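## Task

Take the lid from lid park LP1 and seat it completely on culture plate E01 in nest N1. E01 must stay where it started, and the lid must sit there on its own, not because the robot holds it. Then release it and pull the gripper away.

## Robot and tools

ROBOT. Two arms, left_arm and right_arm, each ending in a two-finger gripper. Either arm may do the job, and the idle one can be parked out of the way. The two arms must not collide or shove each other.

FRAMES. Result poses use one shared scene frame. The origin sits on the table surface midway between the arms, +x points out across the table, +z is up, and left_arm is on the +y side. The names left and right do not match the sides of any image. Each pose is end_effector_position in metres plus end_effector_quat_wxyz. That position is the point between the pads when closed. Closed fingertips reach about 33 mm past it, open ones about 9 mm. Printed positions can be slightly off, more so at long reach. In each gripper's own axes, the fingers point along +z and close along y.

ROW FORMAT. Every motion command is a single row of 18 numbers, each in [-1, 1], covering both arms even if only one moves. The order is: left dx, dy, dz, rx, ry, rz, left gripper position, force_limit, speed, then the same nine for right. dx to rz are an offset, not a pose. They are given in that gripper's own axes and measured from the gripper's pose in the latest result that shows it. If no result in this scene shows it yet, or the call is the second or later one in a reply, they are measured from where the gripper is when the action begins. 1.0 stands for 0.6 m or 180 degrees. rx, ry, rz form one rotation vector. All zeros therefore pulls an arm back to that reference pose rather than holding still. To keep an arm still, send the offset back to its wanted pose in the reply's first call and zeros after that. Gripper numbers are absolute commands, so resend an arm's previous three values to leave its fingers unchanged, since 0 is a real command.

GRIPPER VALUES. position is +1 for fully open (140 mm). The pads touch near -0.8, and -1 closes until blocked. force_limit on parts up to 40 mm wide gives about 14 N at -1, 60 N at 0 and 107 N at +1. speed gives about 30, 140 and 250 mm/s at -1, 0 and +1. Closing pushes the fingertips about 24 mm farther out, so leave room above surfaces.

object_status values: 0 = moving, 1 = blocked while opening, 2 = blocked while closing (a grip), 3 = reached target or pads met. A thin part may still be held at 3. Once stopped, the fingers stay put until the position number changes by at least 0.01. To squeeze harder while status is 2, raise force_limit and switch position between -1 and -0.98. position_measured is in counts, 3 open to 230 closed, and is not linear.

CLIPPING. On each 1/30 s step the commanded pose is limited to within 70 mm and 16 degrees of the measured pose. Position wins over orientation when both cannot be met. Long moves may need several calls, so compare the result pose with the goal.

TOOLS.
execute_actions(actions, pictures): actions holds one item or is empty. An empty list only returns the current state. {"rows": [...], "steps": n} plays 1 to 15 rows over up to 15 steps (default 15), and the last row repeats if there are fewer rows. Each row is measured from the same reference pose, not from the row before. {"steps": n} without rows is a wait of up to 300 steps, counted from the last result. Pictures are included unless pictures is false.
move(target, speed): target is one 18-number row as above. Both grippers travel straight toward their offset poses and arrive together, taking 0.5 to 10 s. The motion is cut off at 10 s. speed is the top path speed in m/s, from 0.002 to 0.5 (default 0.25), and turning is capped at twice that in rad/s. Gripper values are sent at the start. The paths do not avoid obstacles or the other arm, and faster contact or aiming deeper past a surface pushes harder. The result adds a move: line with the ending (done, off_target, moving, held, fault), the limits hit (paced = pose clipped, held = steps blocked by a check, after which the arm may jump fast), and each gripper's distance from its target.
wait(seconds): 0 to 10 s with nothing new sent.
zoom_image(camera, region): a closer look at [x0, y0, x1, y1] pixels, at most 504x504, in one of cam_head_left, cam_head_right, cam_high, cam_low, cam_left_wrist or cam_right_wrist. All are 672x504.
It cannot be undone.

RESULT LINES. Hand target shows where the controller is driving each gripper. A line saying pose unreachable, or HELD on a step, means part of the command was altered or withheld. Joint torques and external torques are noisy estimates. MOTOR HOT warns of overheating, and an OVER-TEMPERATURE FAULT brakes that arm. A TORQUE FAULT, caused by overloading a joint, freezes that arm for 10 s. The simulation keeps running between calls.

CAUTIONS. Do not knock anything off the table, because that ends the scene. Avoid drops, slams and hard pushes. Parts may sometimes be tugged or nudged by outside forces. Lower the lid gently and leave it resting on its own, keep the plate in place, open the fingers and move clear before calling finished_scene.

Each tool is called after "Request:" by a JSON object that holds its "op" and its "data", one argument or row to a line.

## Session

Request:
{"op": "execute_actions", "data": {
  "actions": []
}}

Scene clock: 0.00 s of 6000.00 s.
left_arm: end_effector_position=(+0.6853, +0.5320, +0.2115) position_measured=3 object_status=3 end_effector_quat_wxyz=(+0.183, +0.628, -0.492, +0.574) | right_arm: end_effector_position=(+0.4987, -0.3286, +0.4130) position_measured=3 object_status=3 end_effector_quat_wxyz=(-0.003, +0.920, -0.392, -0.010)
Joint positions: left_arm=[ 0.794  0.816 -0.161 -1.353 -1.156  1.658  0.942] | right_arm=[-0.004 -0.013 -0.007 -1.583  0.012  1.554 -0.779]
Joint velocities: left_arm=[ 0.    -0.001 -0.001  0.001 -0.001  0.001  0.001] | right_arm=[ 0.    -0.001 -0.    -0.001  0.002 -0.001  0.001]
Joint torques (N m, as the joint torque sensors report them, + toward a larger angle): no reading
External joint torques (N m, as the arm's controller estimates them; a push from outside toward a larger angle lowers the number): no reading
Hand target (left_arm): +0.685, +0.532, +0.212; +0.183, +0.628, -0.492, +0.574
Hand target (right_arm): +0.499, -0.329, +0.413; -0.003, +0.920, -0.392, -0.010

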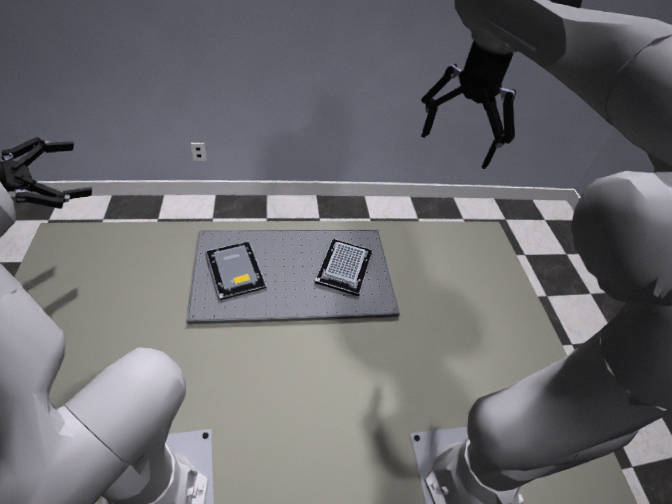

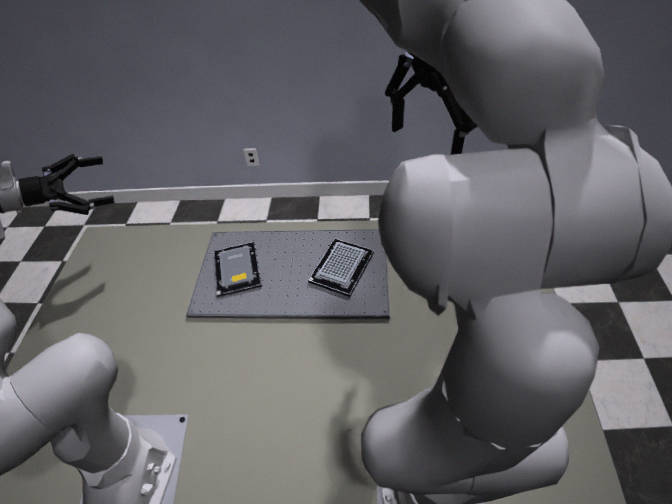

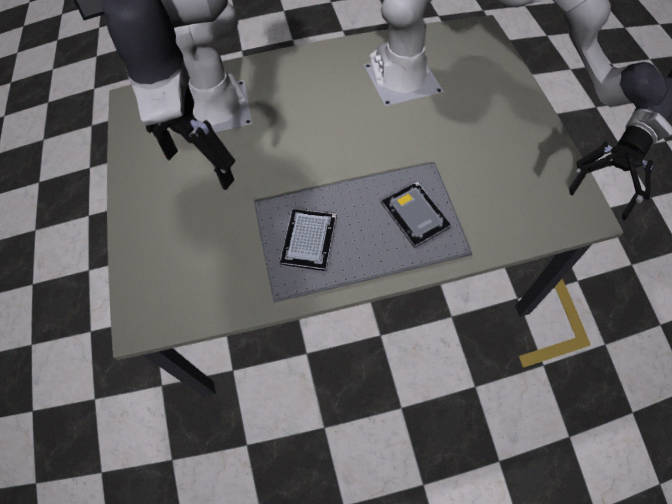

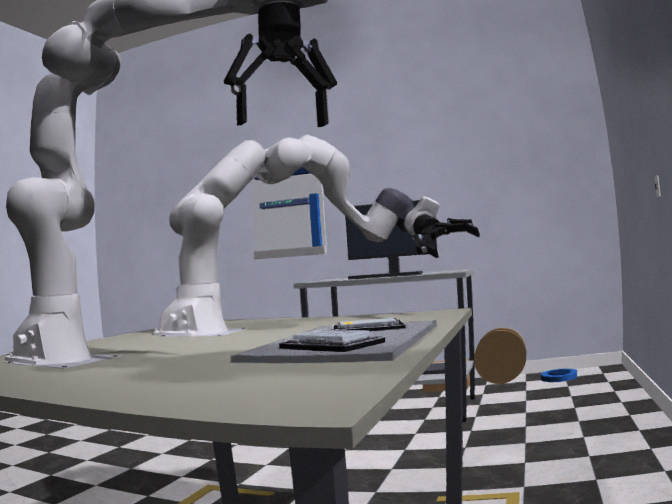

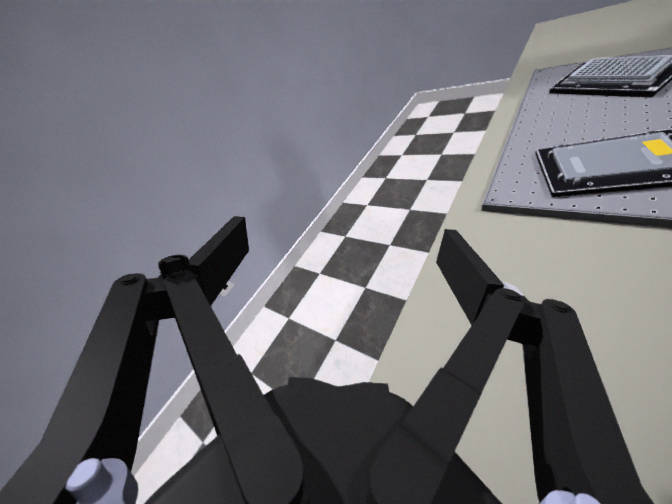

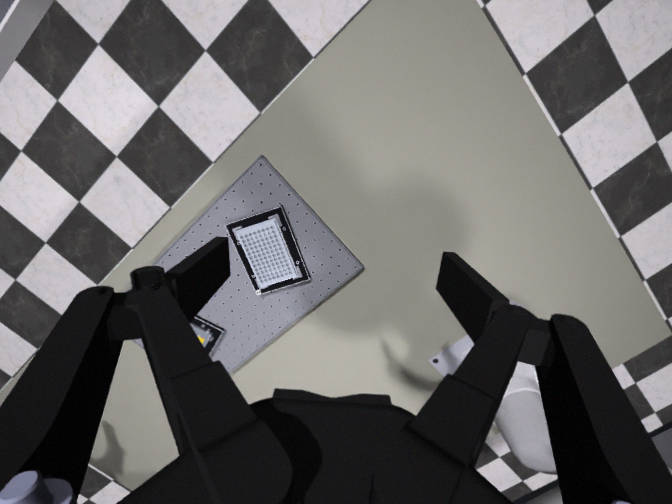

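Request:
{"op": "zoom_image", "data": {
  "camera": "cam_high",
  "region": [250, 160, 480, 310]
}}

Request:
{"op": "zoom_image", "data": {
  "camera": "cam_head_left",
  "region": [180, 220, 410, 330]
}}

Request:
{"op": "zoom_image", "data": {
  "camera": "cam_right_wrist",
  "region": [210, 190, 330, 310]
}}

Region (250, 160, 480, 310) of cam_high's 672x504 image, scaled by 2.191, with more detail than that image has; it fills the top 329 rows of this view, and the rest is white.

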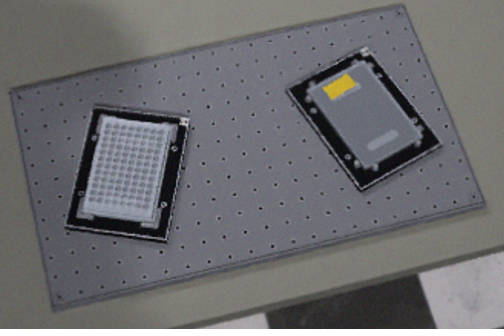

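Region (180, 220, 410, 330) of cam_head_left's 672x504 image, scaled by 2.191, with more detail than that image has; it fills the top 241 rows of this view, and the rest is white.

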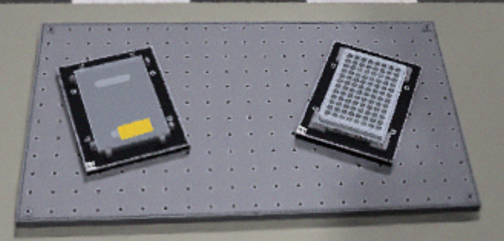

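Region (210, 190, 330, 310) of cam_right_wrist's 672x504 image, scaled by 4.200, with more detail than that image has.

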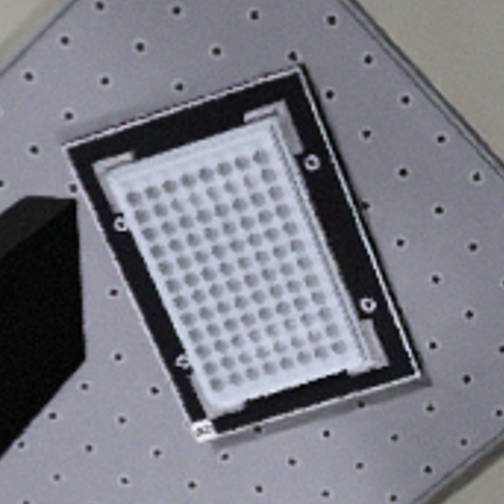

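Request:
{"op": "move", "data": {
  "target": [0.2333,0.5858,0.3644,-0.3974,-0.204,0.399,0.42,-0.5,0,0.12,0.28,0,0,0,0,1,0,0],
  "speed": 0.25
}}

Request:
{"op": "zoom_image", "data": {
  "camera": "cam_left_wrist",
  "region": [220, 70, 470, 290]
}}

Scene clock: 27.57 s of 6000.00 s.
left_arm: end_effector_position=(+0.4856, +0.1489, +0.1391) position_measured=76 object_status=3 end_effector_quat_wxyz=(-0.007, -0.172, +0.985, +0.013) | right_arm: end_effector_position=(+0.4305, -0.4923, +0.4119) position_measured=3 object_status=3 end_effector_quat_wxyz=(-0.008, +0.919, -0.394, -0.010)
Joint positions: left_arm=[ 0.039  0.027 -0.39  -2.254  0.037  2.255  0.923] | right_arm=[-0.129 -0.141 -0.197 -1.73  -0.01   1.572 -1.087]
Joint velocities: left_arm=[-0.002  0.     0.001  0.001  0.003 -0.    -0.031] | right_arm=[-0.001  0.001 -0.001 -0.     0.001  0.    -0.005]
Joint torques (N m, as the joint torque sensors report them, + toward a larger angle): left_arm=[ -0.23 -28.24  -0.01  22.42   1.21   2.09  -0.27] | right_arm=[ -1.1  -25.94  -1.45  24.38   0.32   2.99  -0.39]
External joint torques (N m, as the arm's controller estimates them; a push from outside toward a larger angle lowers the number): left_arm=[-0.09  0.81  0.41  0.11  0.6  -0.3  -0.28] | right_arm=[-1.04  0.18 -2.12  0.66 -0.57  0.51 -0.39]
Hand target (left_arm): +0.485, +0.149, +0.139; -0.007, -0.178, +0.984, +0.015
Hand target (right_arm): +0.430, -0.495, +0.412; -0.007, +0.920, -0.392, -0.009
Off the commanded pose (left_arm): 0.023 m, 2 deg.
Off the commanded pose (right_arm): 0.006 m, 1 deg.
After step 90, 19.97 s passed at rest.
move: off_target (left_arm, right_arm)

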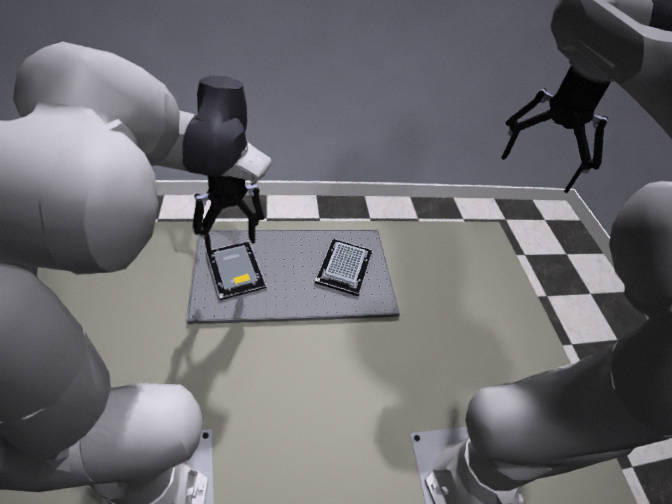

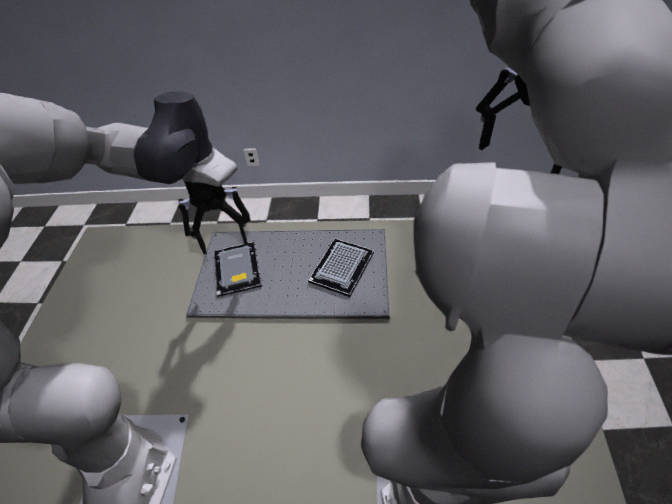

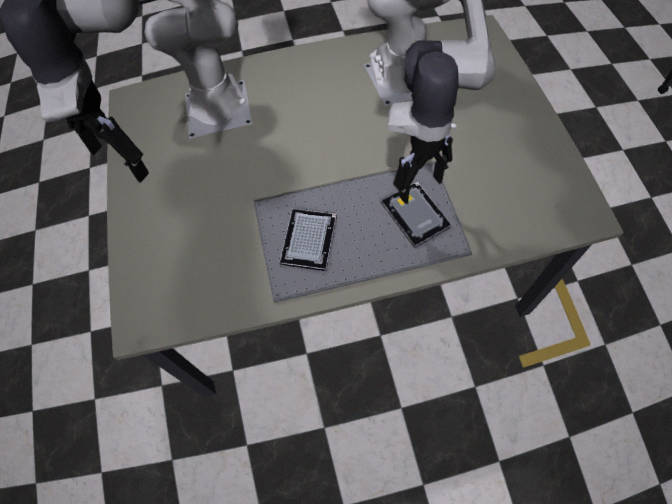

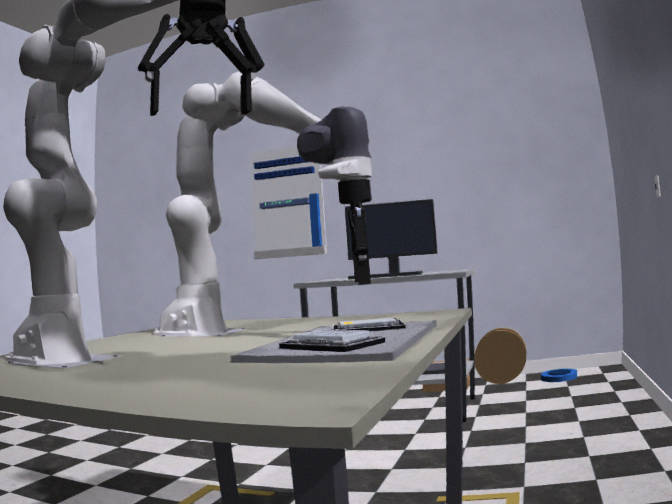

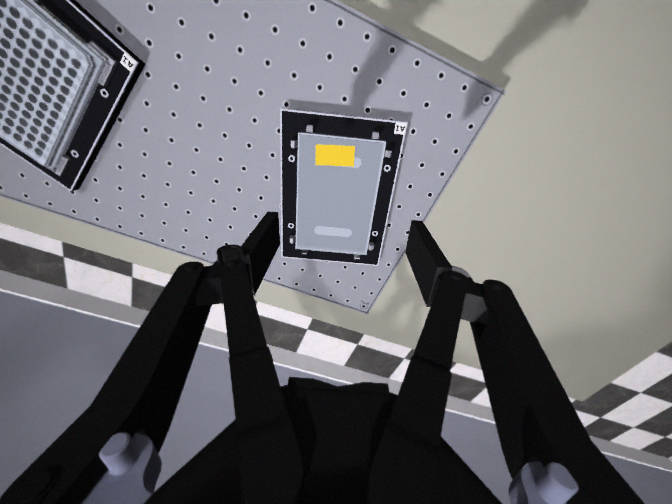

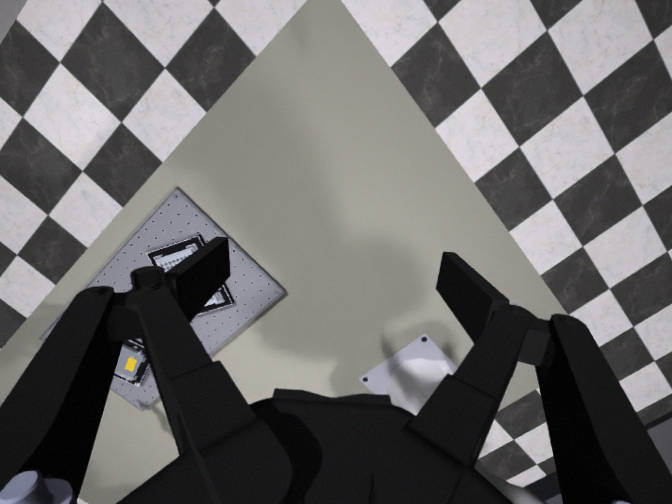

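Region (220, 70, 470, 290) of cam_left_wrist's 672x504 image, scaled by 2.016, with more detail than that image has; it fills the top 444 rows of this view, and the rest is white.

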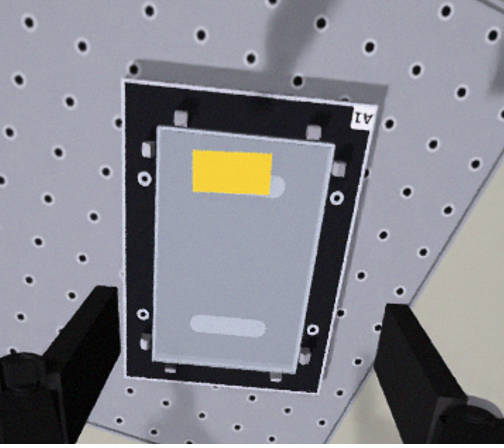

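Request:
{"op": "move", "data": {
  "target": [-0.0165,-0.0148,0.1285,0.0078,-0.003,0.0122,0.4,-0.5,0,0,0,0,0,0,0,1,0,0],
  "speed": 0.08
}}

Request:
{"op": "zoom_image", "data": {
  "camera": "cam_left_wrist",
  "region": [200, 70, 480, 330]
}}

Request:
{"op": "zoom_image", "data": {
  "camera": "cam_low",
  "region": [330, 295, 410, 335]
}}

Scene clock: 37.23 s of 6000.00 s.
left_arm: end_effector_position=(+0.4970, +0.1460, +0.0625) position_measured=78 object_status=3 end_effector_quat_wxyz=(-0.002, -0.152, +0.988, +0.003) | right_arm: end_effector_position=(+0.4304, -0.4924, +0.4118) position_measured=3 object_status=3 end_effector_quat_wxyz=(-0.008, +0.919, -0.393, -0.010)
Joint positions: left_arm=[ 0.039  0.192 -0.38  -2.287  0.119  2.456  0.912] | right_arm=[-0.129 -0.141 -0.197 -1.73  -0.01   1.572 -1.089]
Joint velocities: left_arm=[ 0.001  0.001 -0.    -0.001  0.002  0.011 -0.002] | right_arm=[ 0.001  0.    -0.     0.001 -0.001 -0.    -0.001]
Joint torques (N m, as the joint torque sensors report them, + toward a larger angle): left_arm=[  0.27 -31.72  -0.07  19.2    1.02   2.83  -0.31] | right_arm=[ -0.29 -24.85   0.18  25.28   0.82   2.62  -0.02]
External joint torques (N m, as the arm's controller estimates them; a push from outside toward a larger angle lowers the number): left_arm=[ 0.17  0.69  1.83 -1.    0.53  0.41 -0.31] | right_arm=[-0.37  1.22 -0.64  1.57 -0.07  0.13 -0.02]
Hand target (left_arm): +0.498, +0.147, +0.062; -0.000, -0.154, +0.988, +0.003
Hand target (right_arm): +0.430, -0.492, +0.412; -0.008, +0.919, -0.394, -0.010
Off the commanded pose (left_arm): 0.001 m, 0 deg.
Off the commanded pose (right_arm): 0.000 m, 0 deg.
After step 90, 5.13 s passed at rest.
move: done

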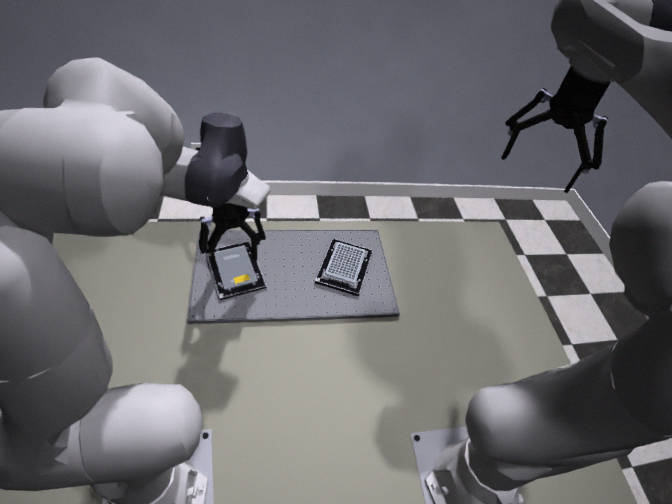

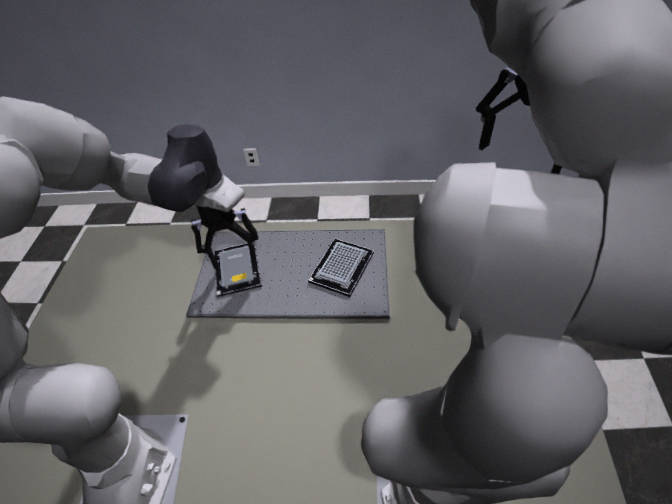

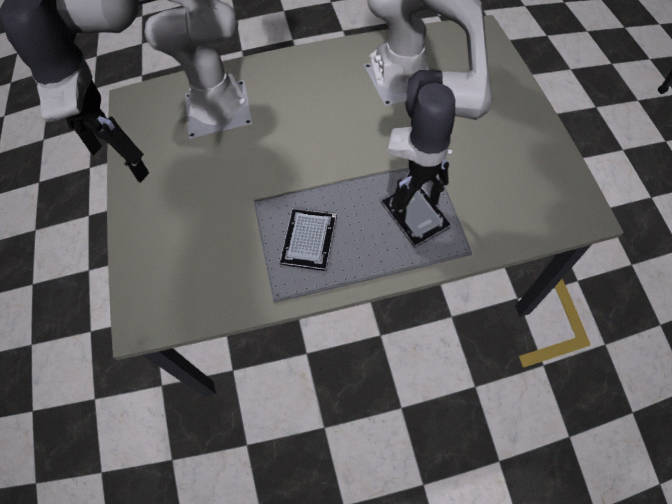

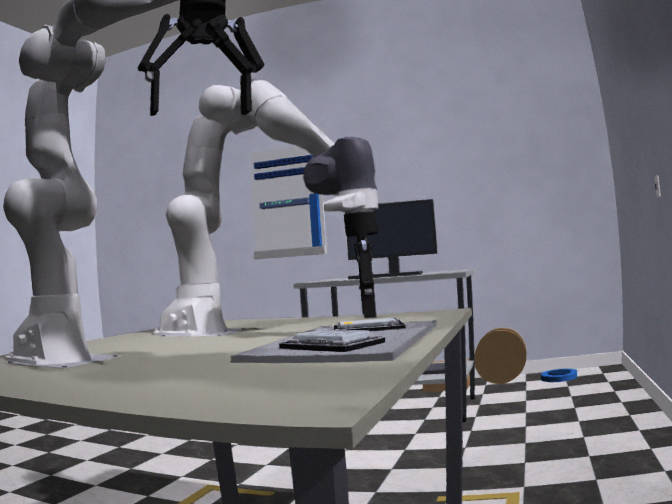

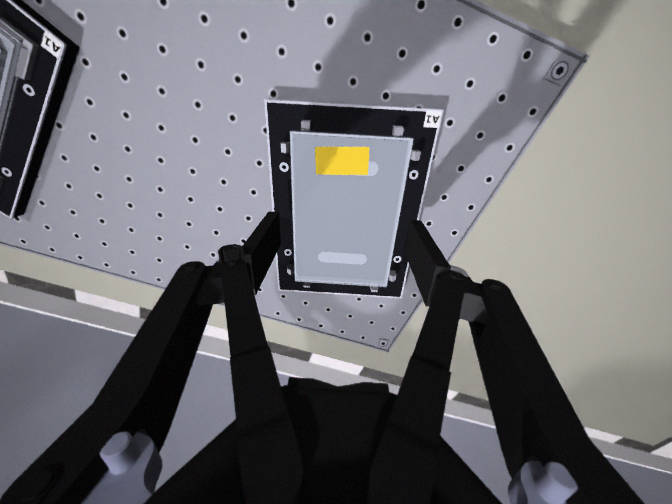

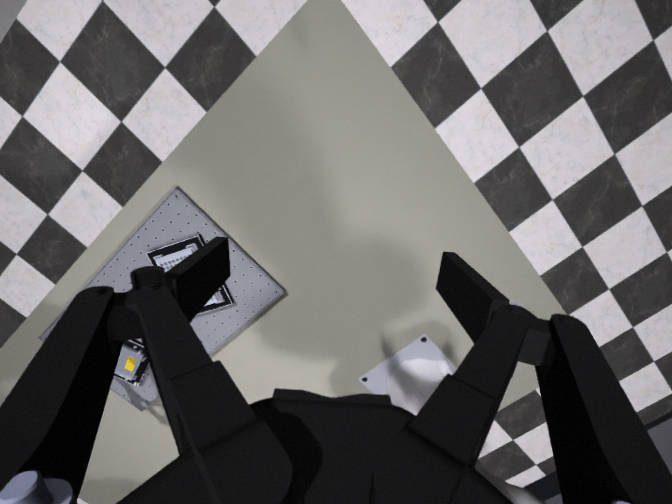

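Region (200, 70, 480, 330) of cam_left_wrist's 672x504 image, scaled by 1.800, with more detail than that image has; it fills the top 468 rows of this view, and the rest is white.

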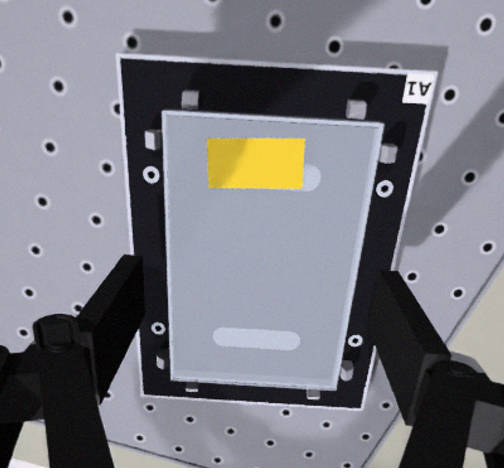

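Region (330, 295, 410, 335) of cam_low's 672x504 image, scaled by 6.300, with more detail than that image has.

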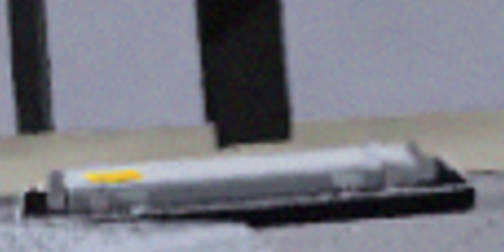

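Request:
{"op": "move", "data": {
  "target": [0.007,0.004,0.028,0,0,0,0.38,-0.5,0,0,0,0,0,0,0,1,0,0],
  "speed": 0.015
}}

Request:
{"op": "zoom_image", "data": {
  "camera": "cam_left_wrist",
  "region": [200, 70, 480, 330]
}}

Request:
{"op": "zoom_image", "data": {
  "camera": "cam_low",
  "region": [330, 295, 410, 335]
}}

Scene clock: 43.87 s of 6000.00 s.
left_arm: end_effector_position=(+0.4922, +0.1466, +0.0466) position_measured=81 object_status=3 end_effector_quat_wxyz=(-0.002, -0.149, +0.989, +0.003) | right_arm: end_effector_position=(+0.4304, -0.4924, +0.4118) position_measured=3 object_status=3 end_effector_quat_wxyz=(-0.008, +0.919, -0.393, -0.010)
Joint positions: left_arm=[ 0.039  0.215 -0.378 -2.306  0.138  2.495  0.903] | right_arm=[-0.129 -0.141 -0.197 -1.73  -0.01   1.572 -1.089]
Joint velocities: left_arm=[-0.001  0.002  0.     0.001  0.005  0.011 -0.009] | right_arm=[-0.001  0.001 -0.001  0.    -0.001  0.001  0.002]
Joint torques (N m, as the joint torque sensors report them, + toward a larger angle): left_arm=[ -0.11 -31.73  -0.34  18.47   1.01   2.8   -0.26] | right_arm=[  0.07 -24.68   0.32  25.12   0.79   2.65  -0.13]
External joint torques (N m, as the arm's controller estimates them; a push from outside toward a larger angle lowers the number): left_arm=[ 0.05  0.97  2.03 -1.25  0.54  0.37 -0.26] | right_arm=[ 0.17  1.38 -0.31  1.43 -0.09  0.17 -0.13]
Hand target (left_arm): +0.493, +0.148, +0.046; -0.001, -0.152, +0.988, +0.003
Hand target (right_arm): +0.430, -0.492, +0.412; -0.008, +0.919, -0.393, -0.010
Off the commanded pose (left_arm): 0.001 m, 0 deg.
Off the commanded pose (right_arm): 0.000 m, 0 deg.
After step 90, 2.23 s passed at rest.
move: done

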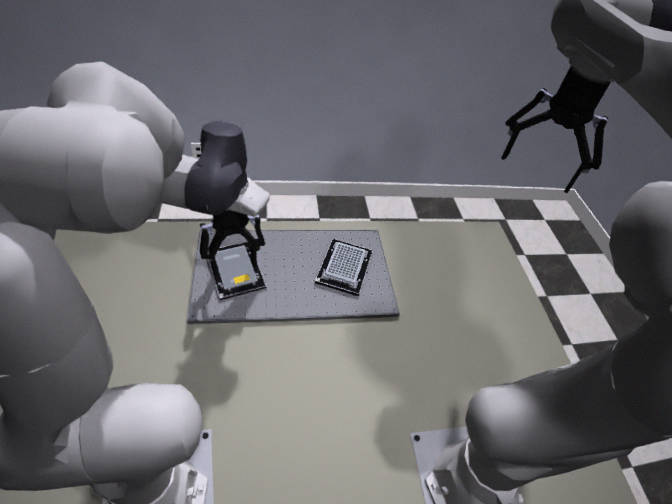

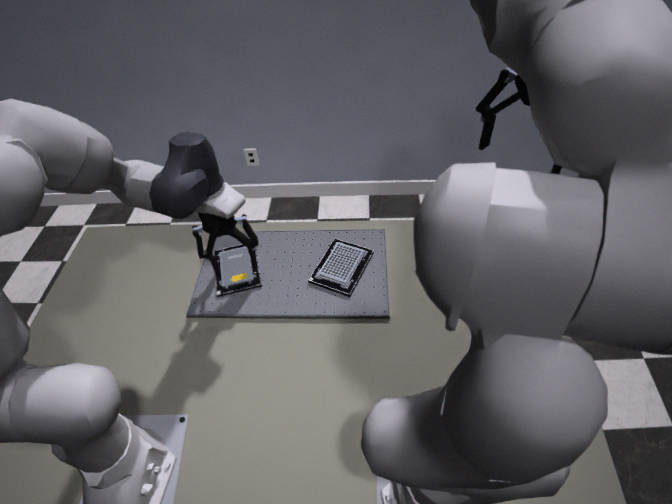

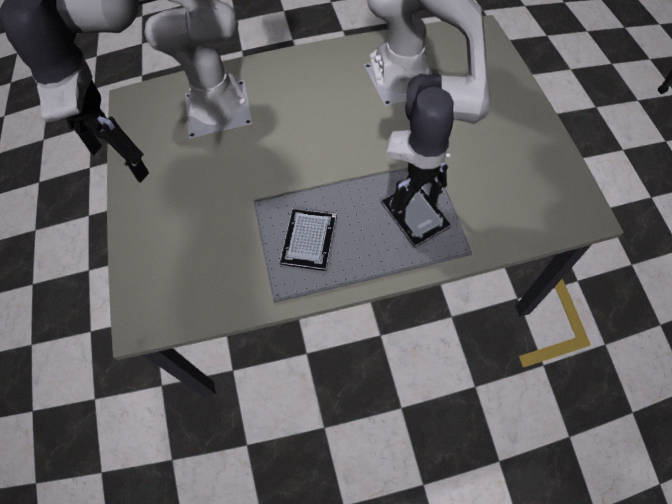

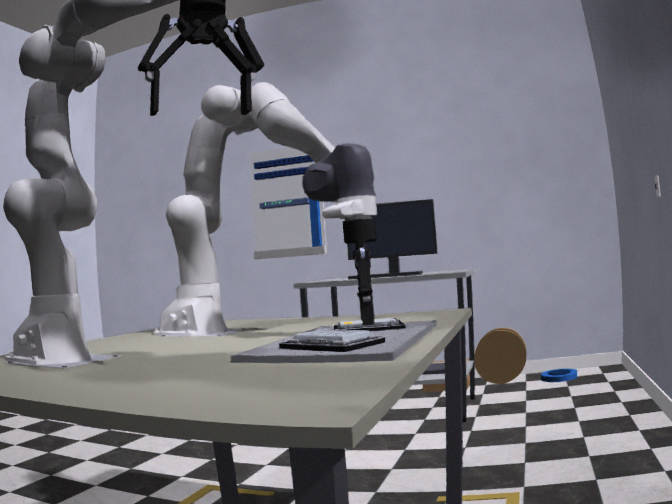

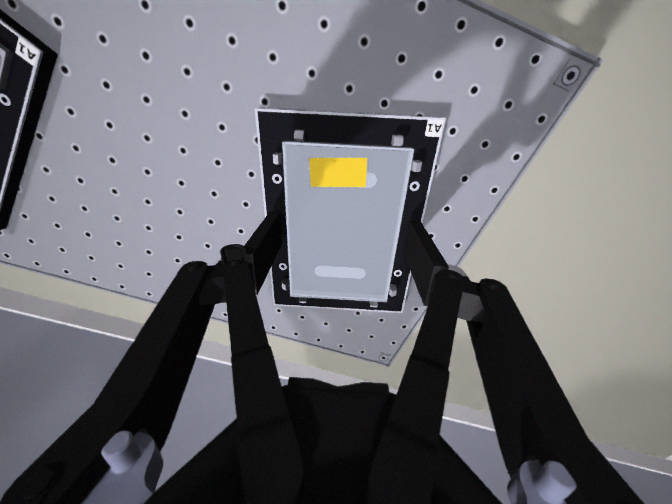

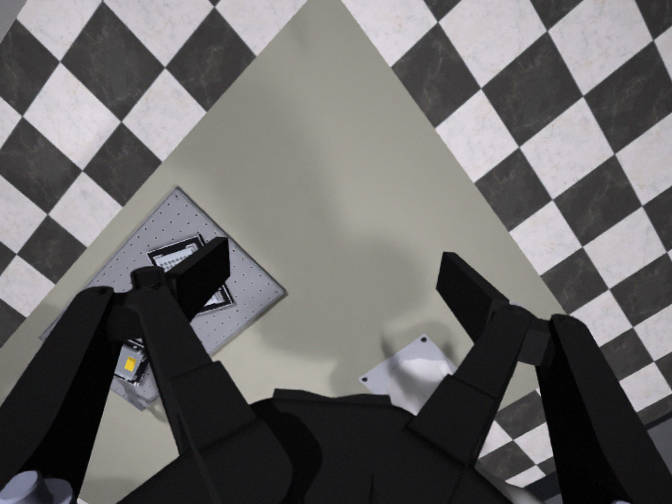

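Region (200, 70, 480, 330) of cam_left_wrist's 672x504 image, scaled by 1.800, with more detail than that image has; it fills the top 468 rows of this view, and the rest is white.

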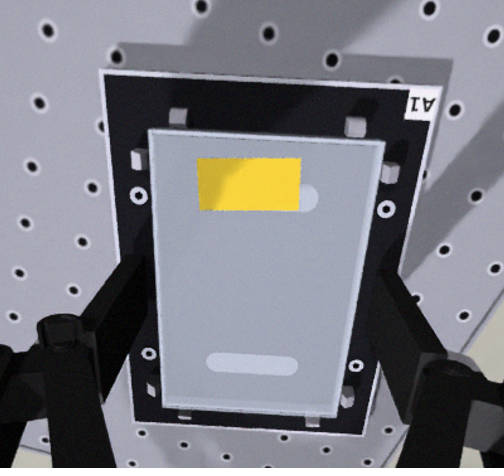

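Region (330, 295, 410, 335) of cam_low's 672x504 image, scaled by 6.300, with more detail than that image has.

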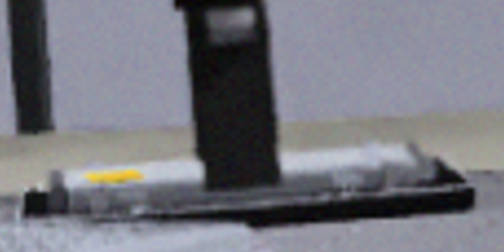

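Same geometry as scene 1 (lid image size matches). Close and lift.

Request:
{"op": "move", "data": {
  "target": [0,0,0,0,0,-0.002,-1,-0.5,-1,0,0,0,0,0,0,1,0,0],
  "speed": 0.01
}}

Request:
{"op": "zoom_image", "data": {
  "camera": "cam_low",
  "region": [330, 295, 410, 335]
}}

Scene clock: 46.53 s of 6000.00 s.
left_arm: end_effector_position=(+0.4929, +0.1465, +0.0470) position_measured=103 object_status=2 end_effector_quat_wxyz=(-0.001, -0.150, +0.989, +0.003) | right_arm: end_effector_position=(+0.4304, -0.4924, +0.4118) position_measured=3 object_status=3 end_effector_quat_wxyz=(-0.008, +0.919, -0.393, -0.010)
Joint positions: left_arm=[ 0.039  0.215 -0.378 -2.307  0.139  2.497  0.901] | right_arm=[-0.129 -0.141 -0.197 -1.73  -0.01   1.572 -1.089]
Joint velocities: left_arm=[ 0.001 -0.    -0.001  0.     0.001 -0.     0.001] | right_arm=[ 0.001 -0.     0.001  0.002  0.001 -0.001  0.001]
Joint torques (N m, as the joint torque sensors report them, + toward a larger angle): left_arm=[ -0.23 -32.49  -1.03  19.26   0.18   2.13  -0.25] | right_arm=[ -0.2  -24.89   0.11  24.97   0.82   2.65  -0.14]
External joint torques (N m, as the arm's controller estimates them; a push from outside toward a larger angle lowers the number): left_arm=[-0.24  0.17  1.17 -0.43 -0.29 -0.29 -0.25] | right_arm=[-0.2   1.34 -0.62  1.17 -0.07  0.16 -0.14]
Hand target (left_arm): +0.492, +0.147, +0.047; -0.002, -0.152, +0.988, +0.003
Hand target (right_arm): +0.430, -0.492, +0.412; -0.008, +0.919, -0.393, -0.010
Off the commanded pose (left_arm): 0.001 m, 0 deg.
Off the commanded pose (right_arm): 0.000 m, 0 deg.
move: done

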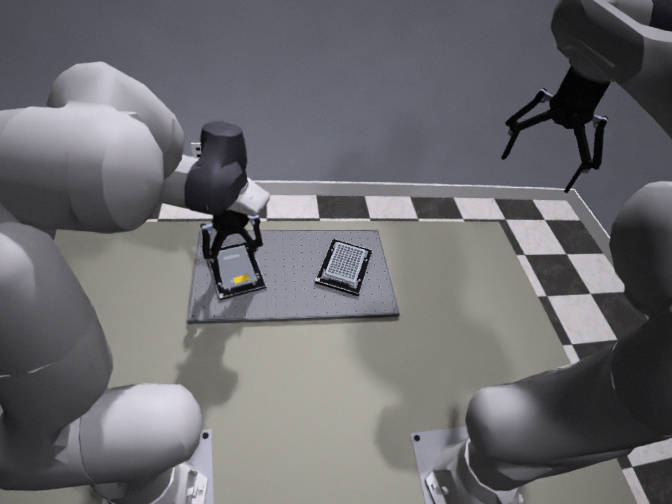

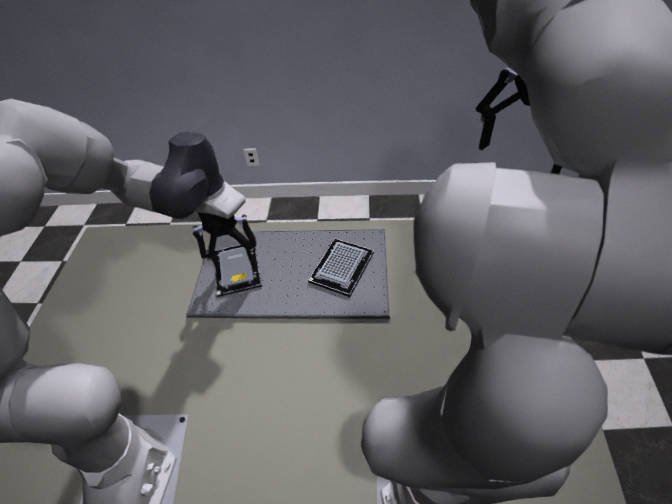

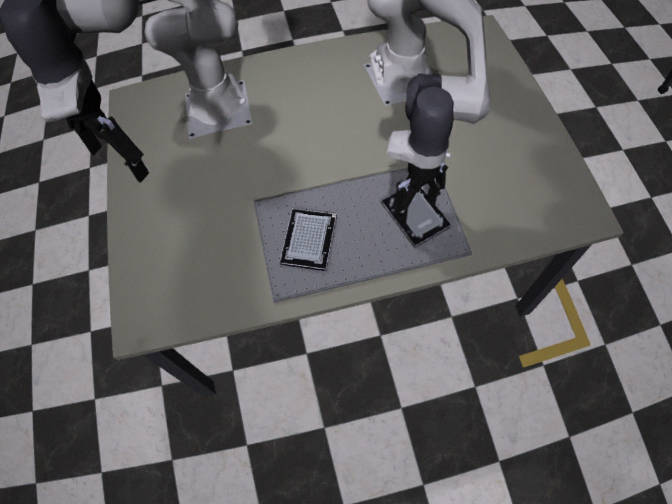

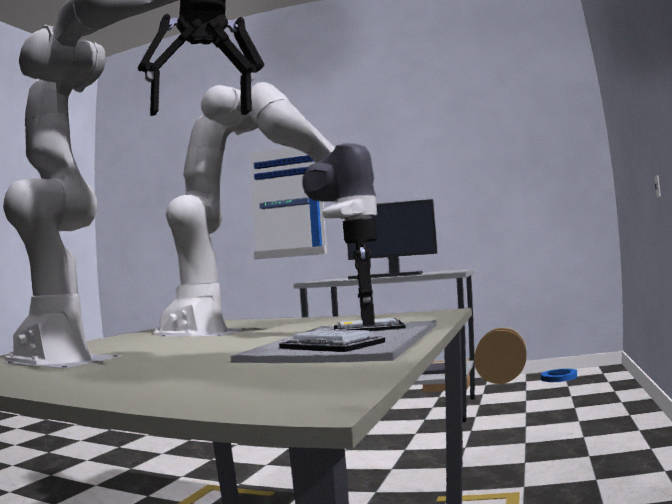

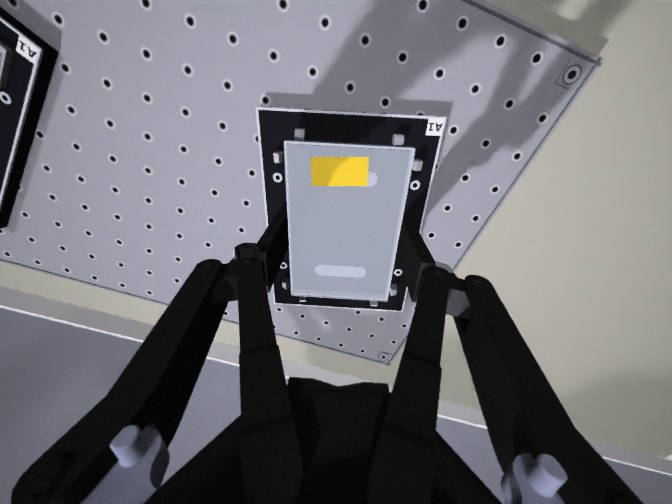

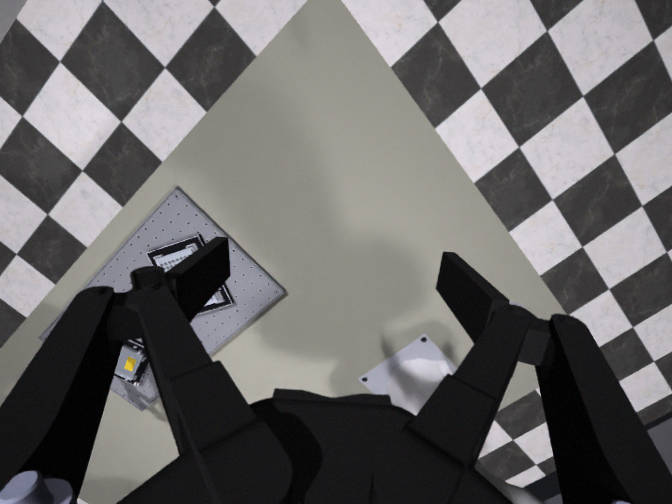

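Region (330, 295, 410, 335) of cam_low's 672x504 image, scaled by 6.300, with more detail than that image has.

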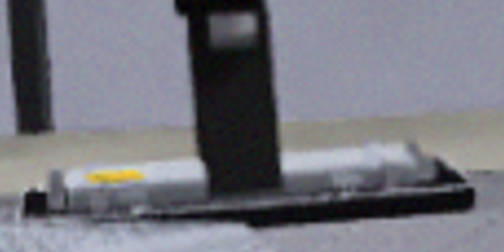

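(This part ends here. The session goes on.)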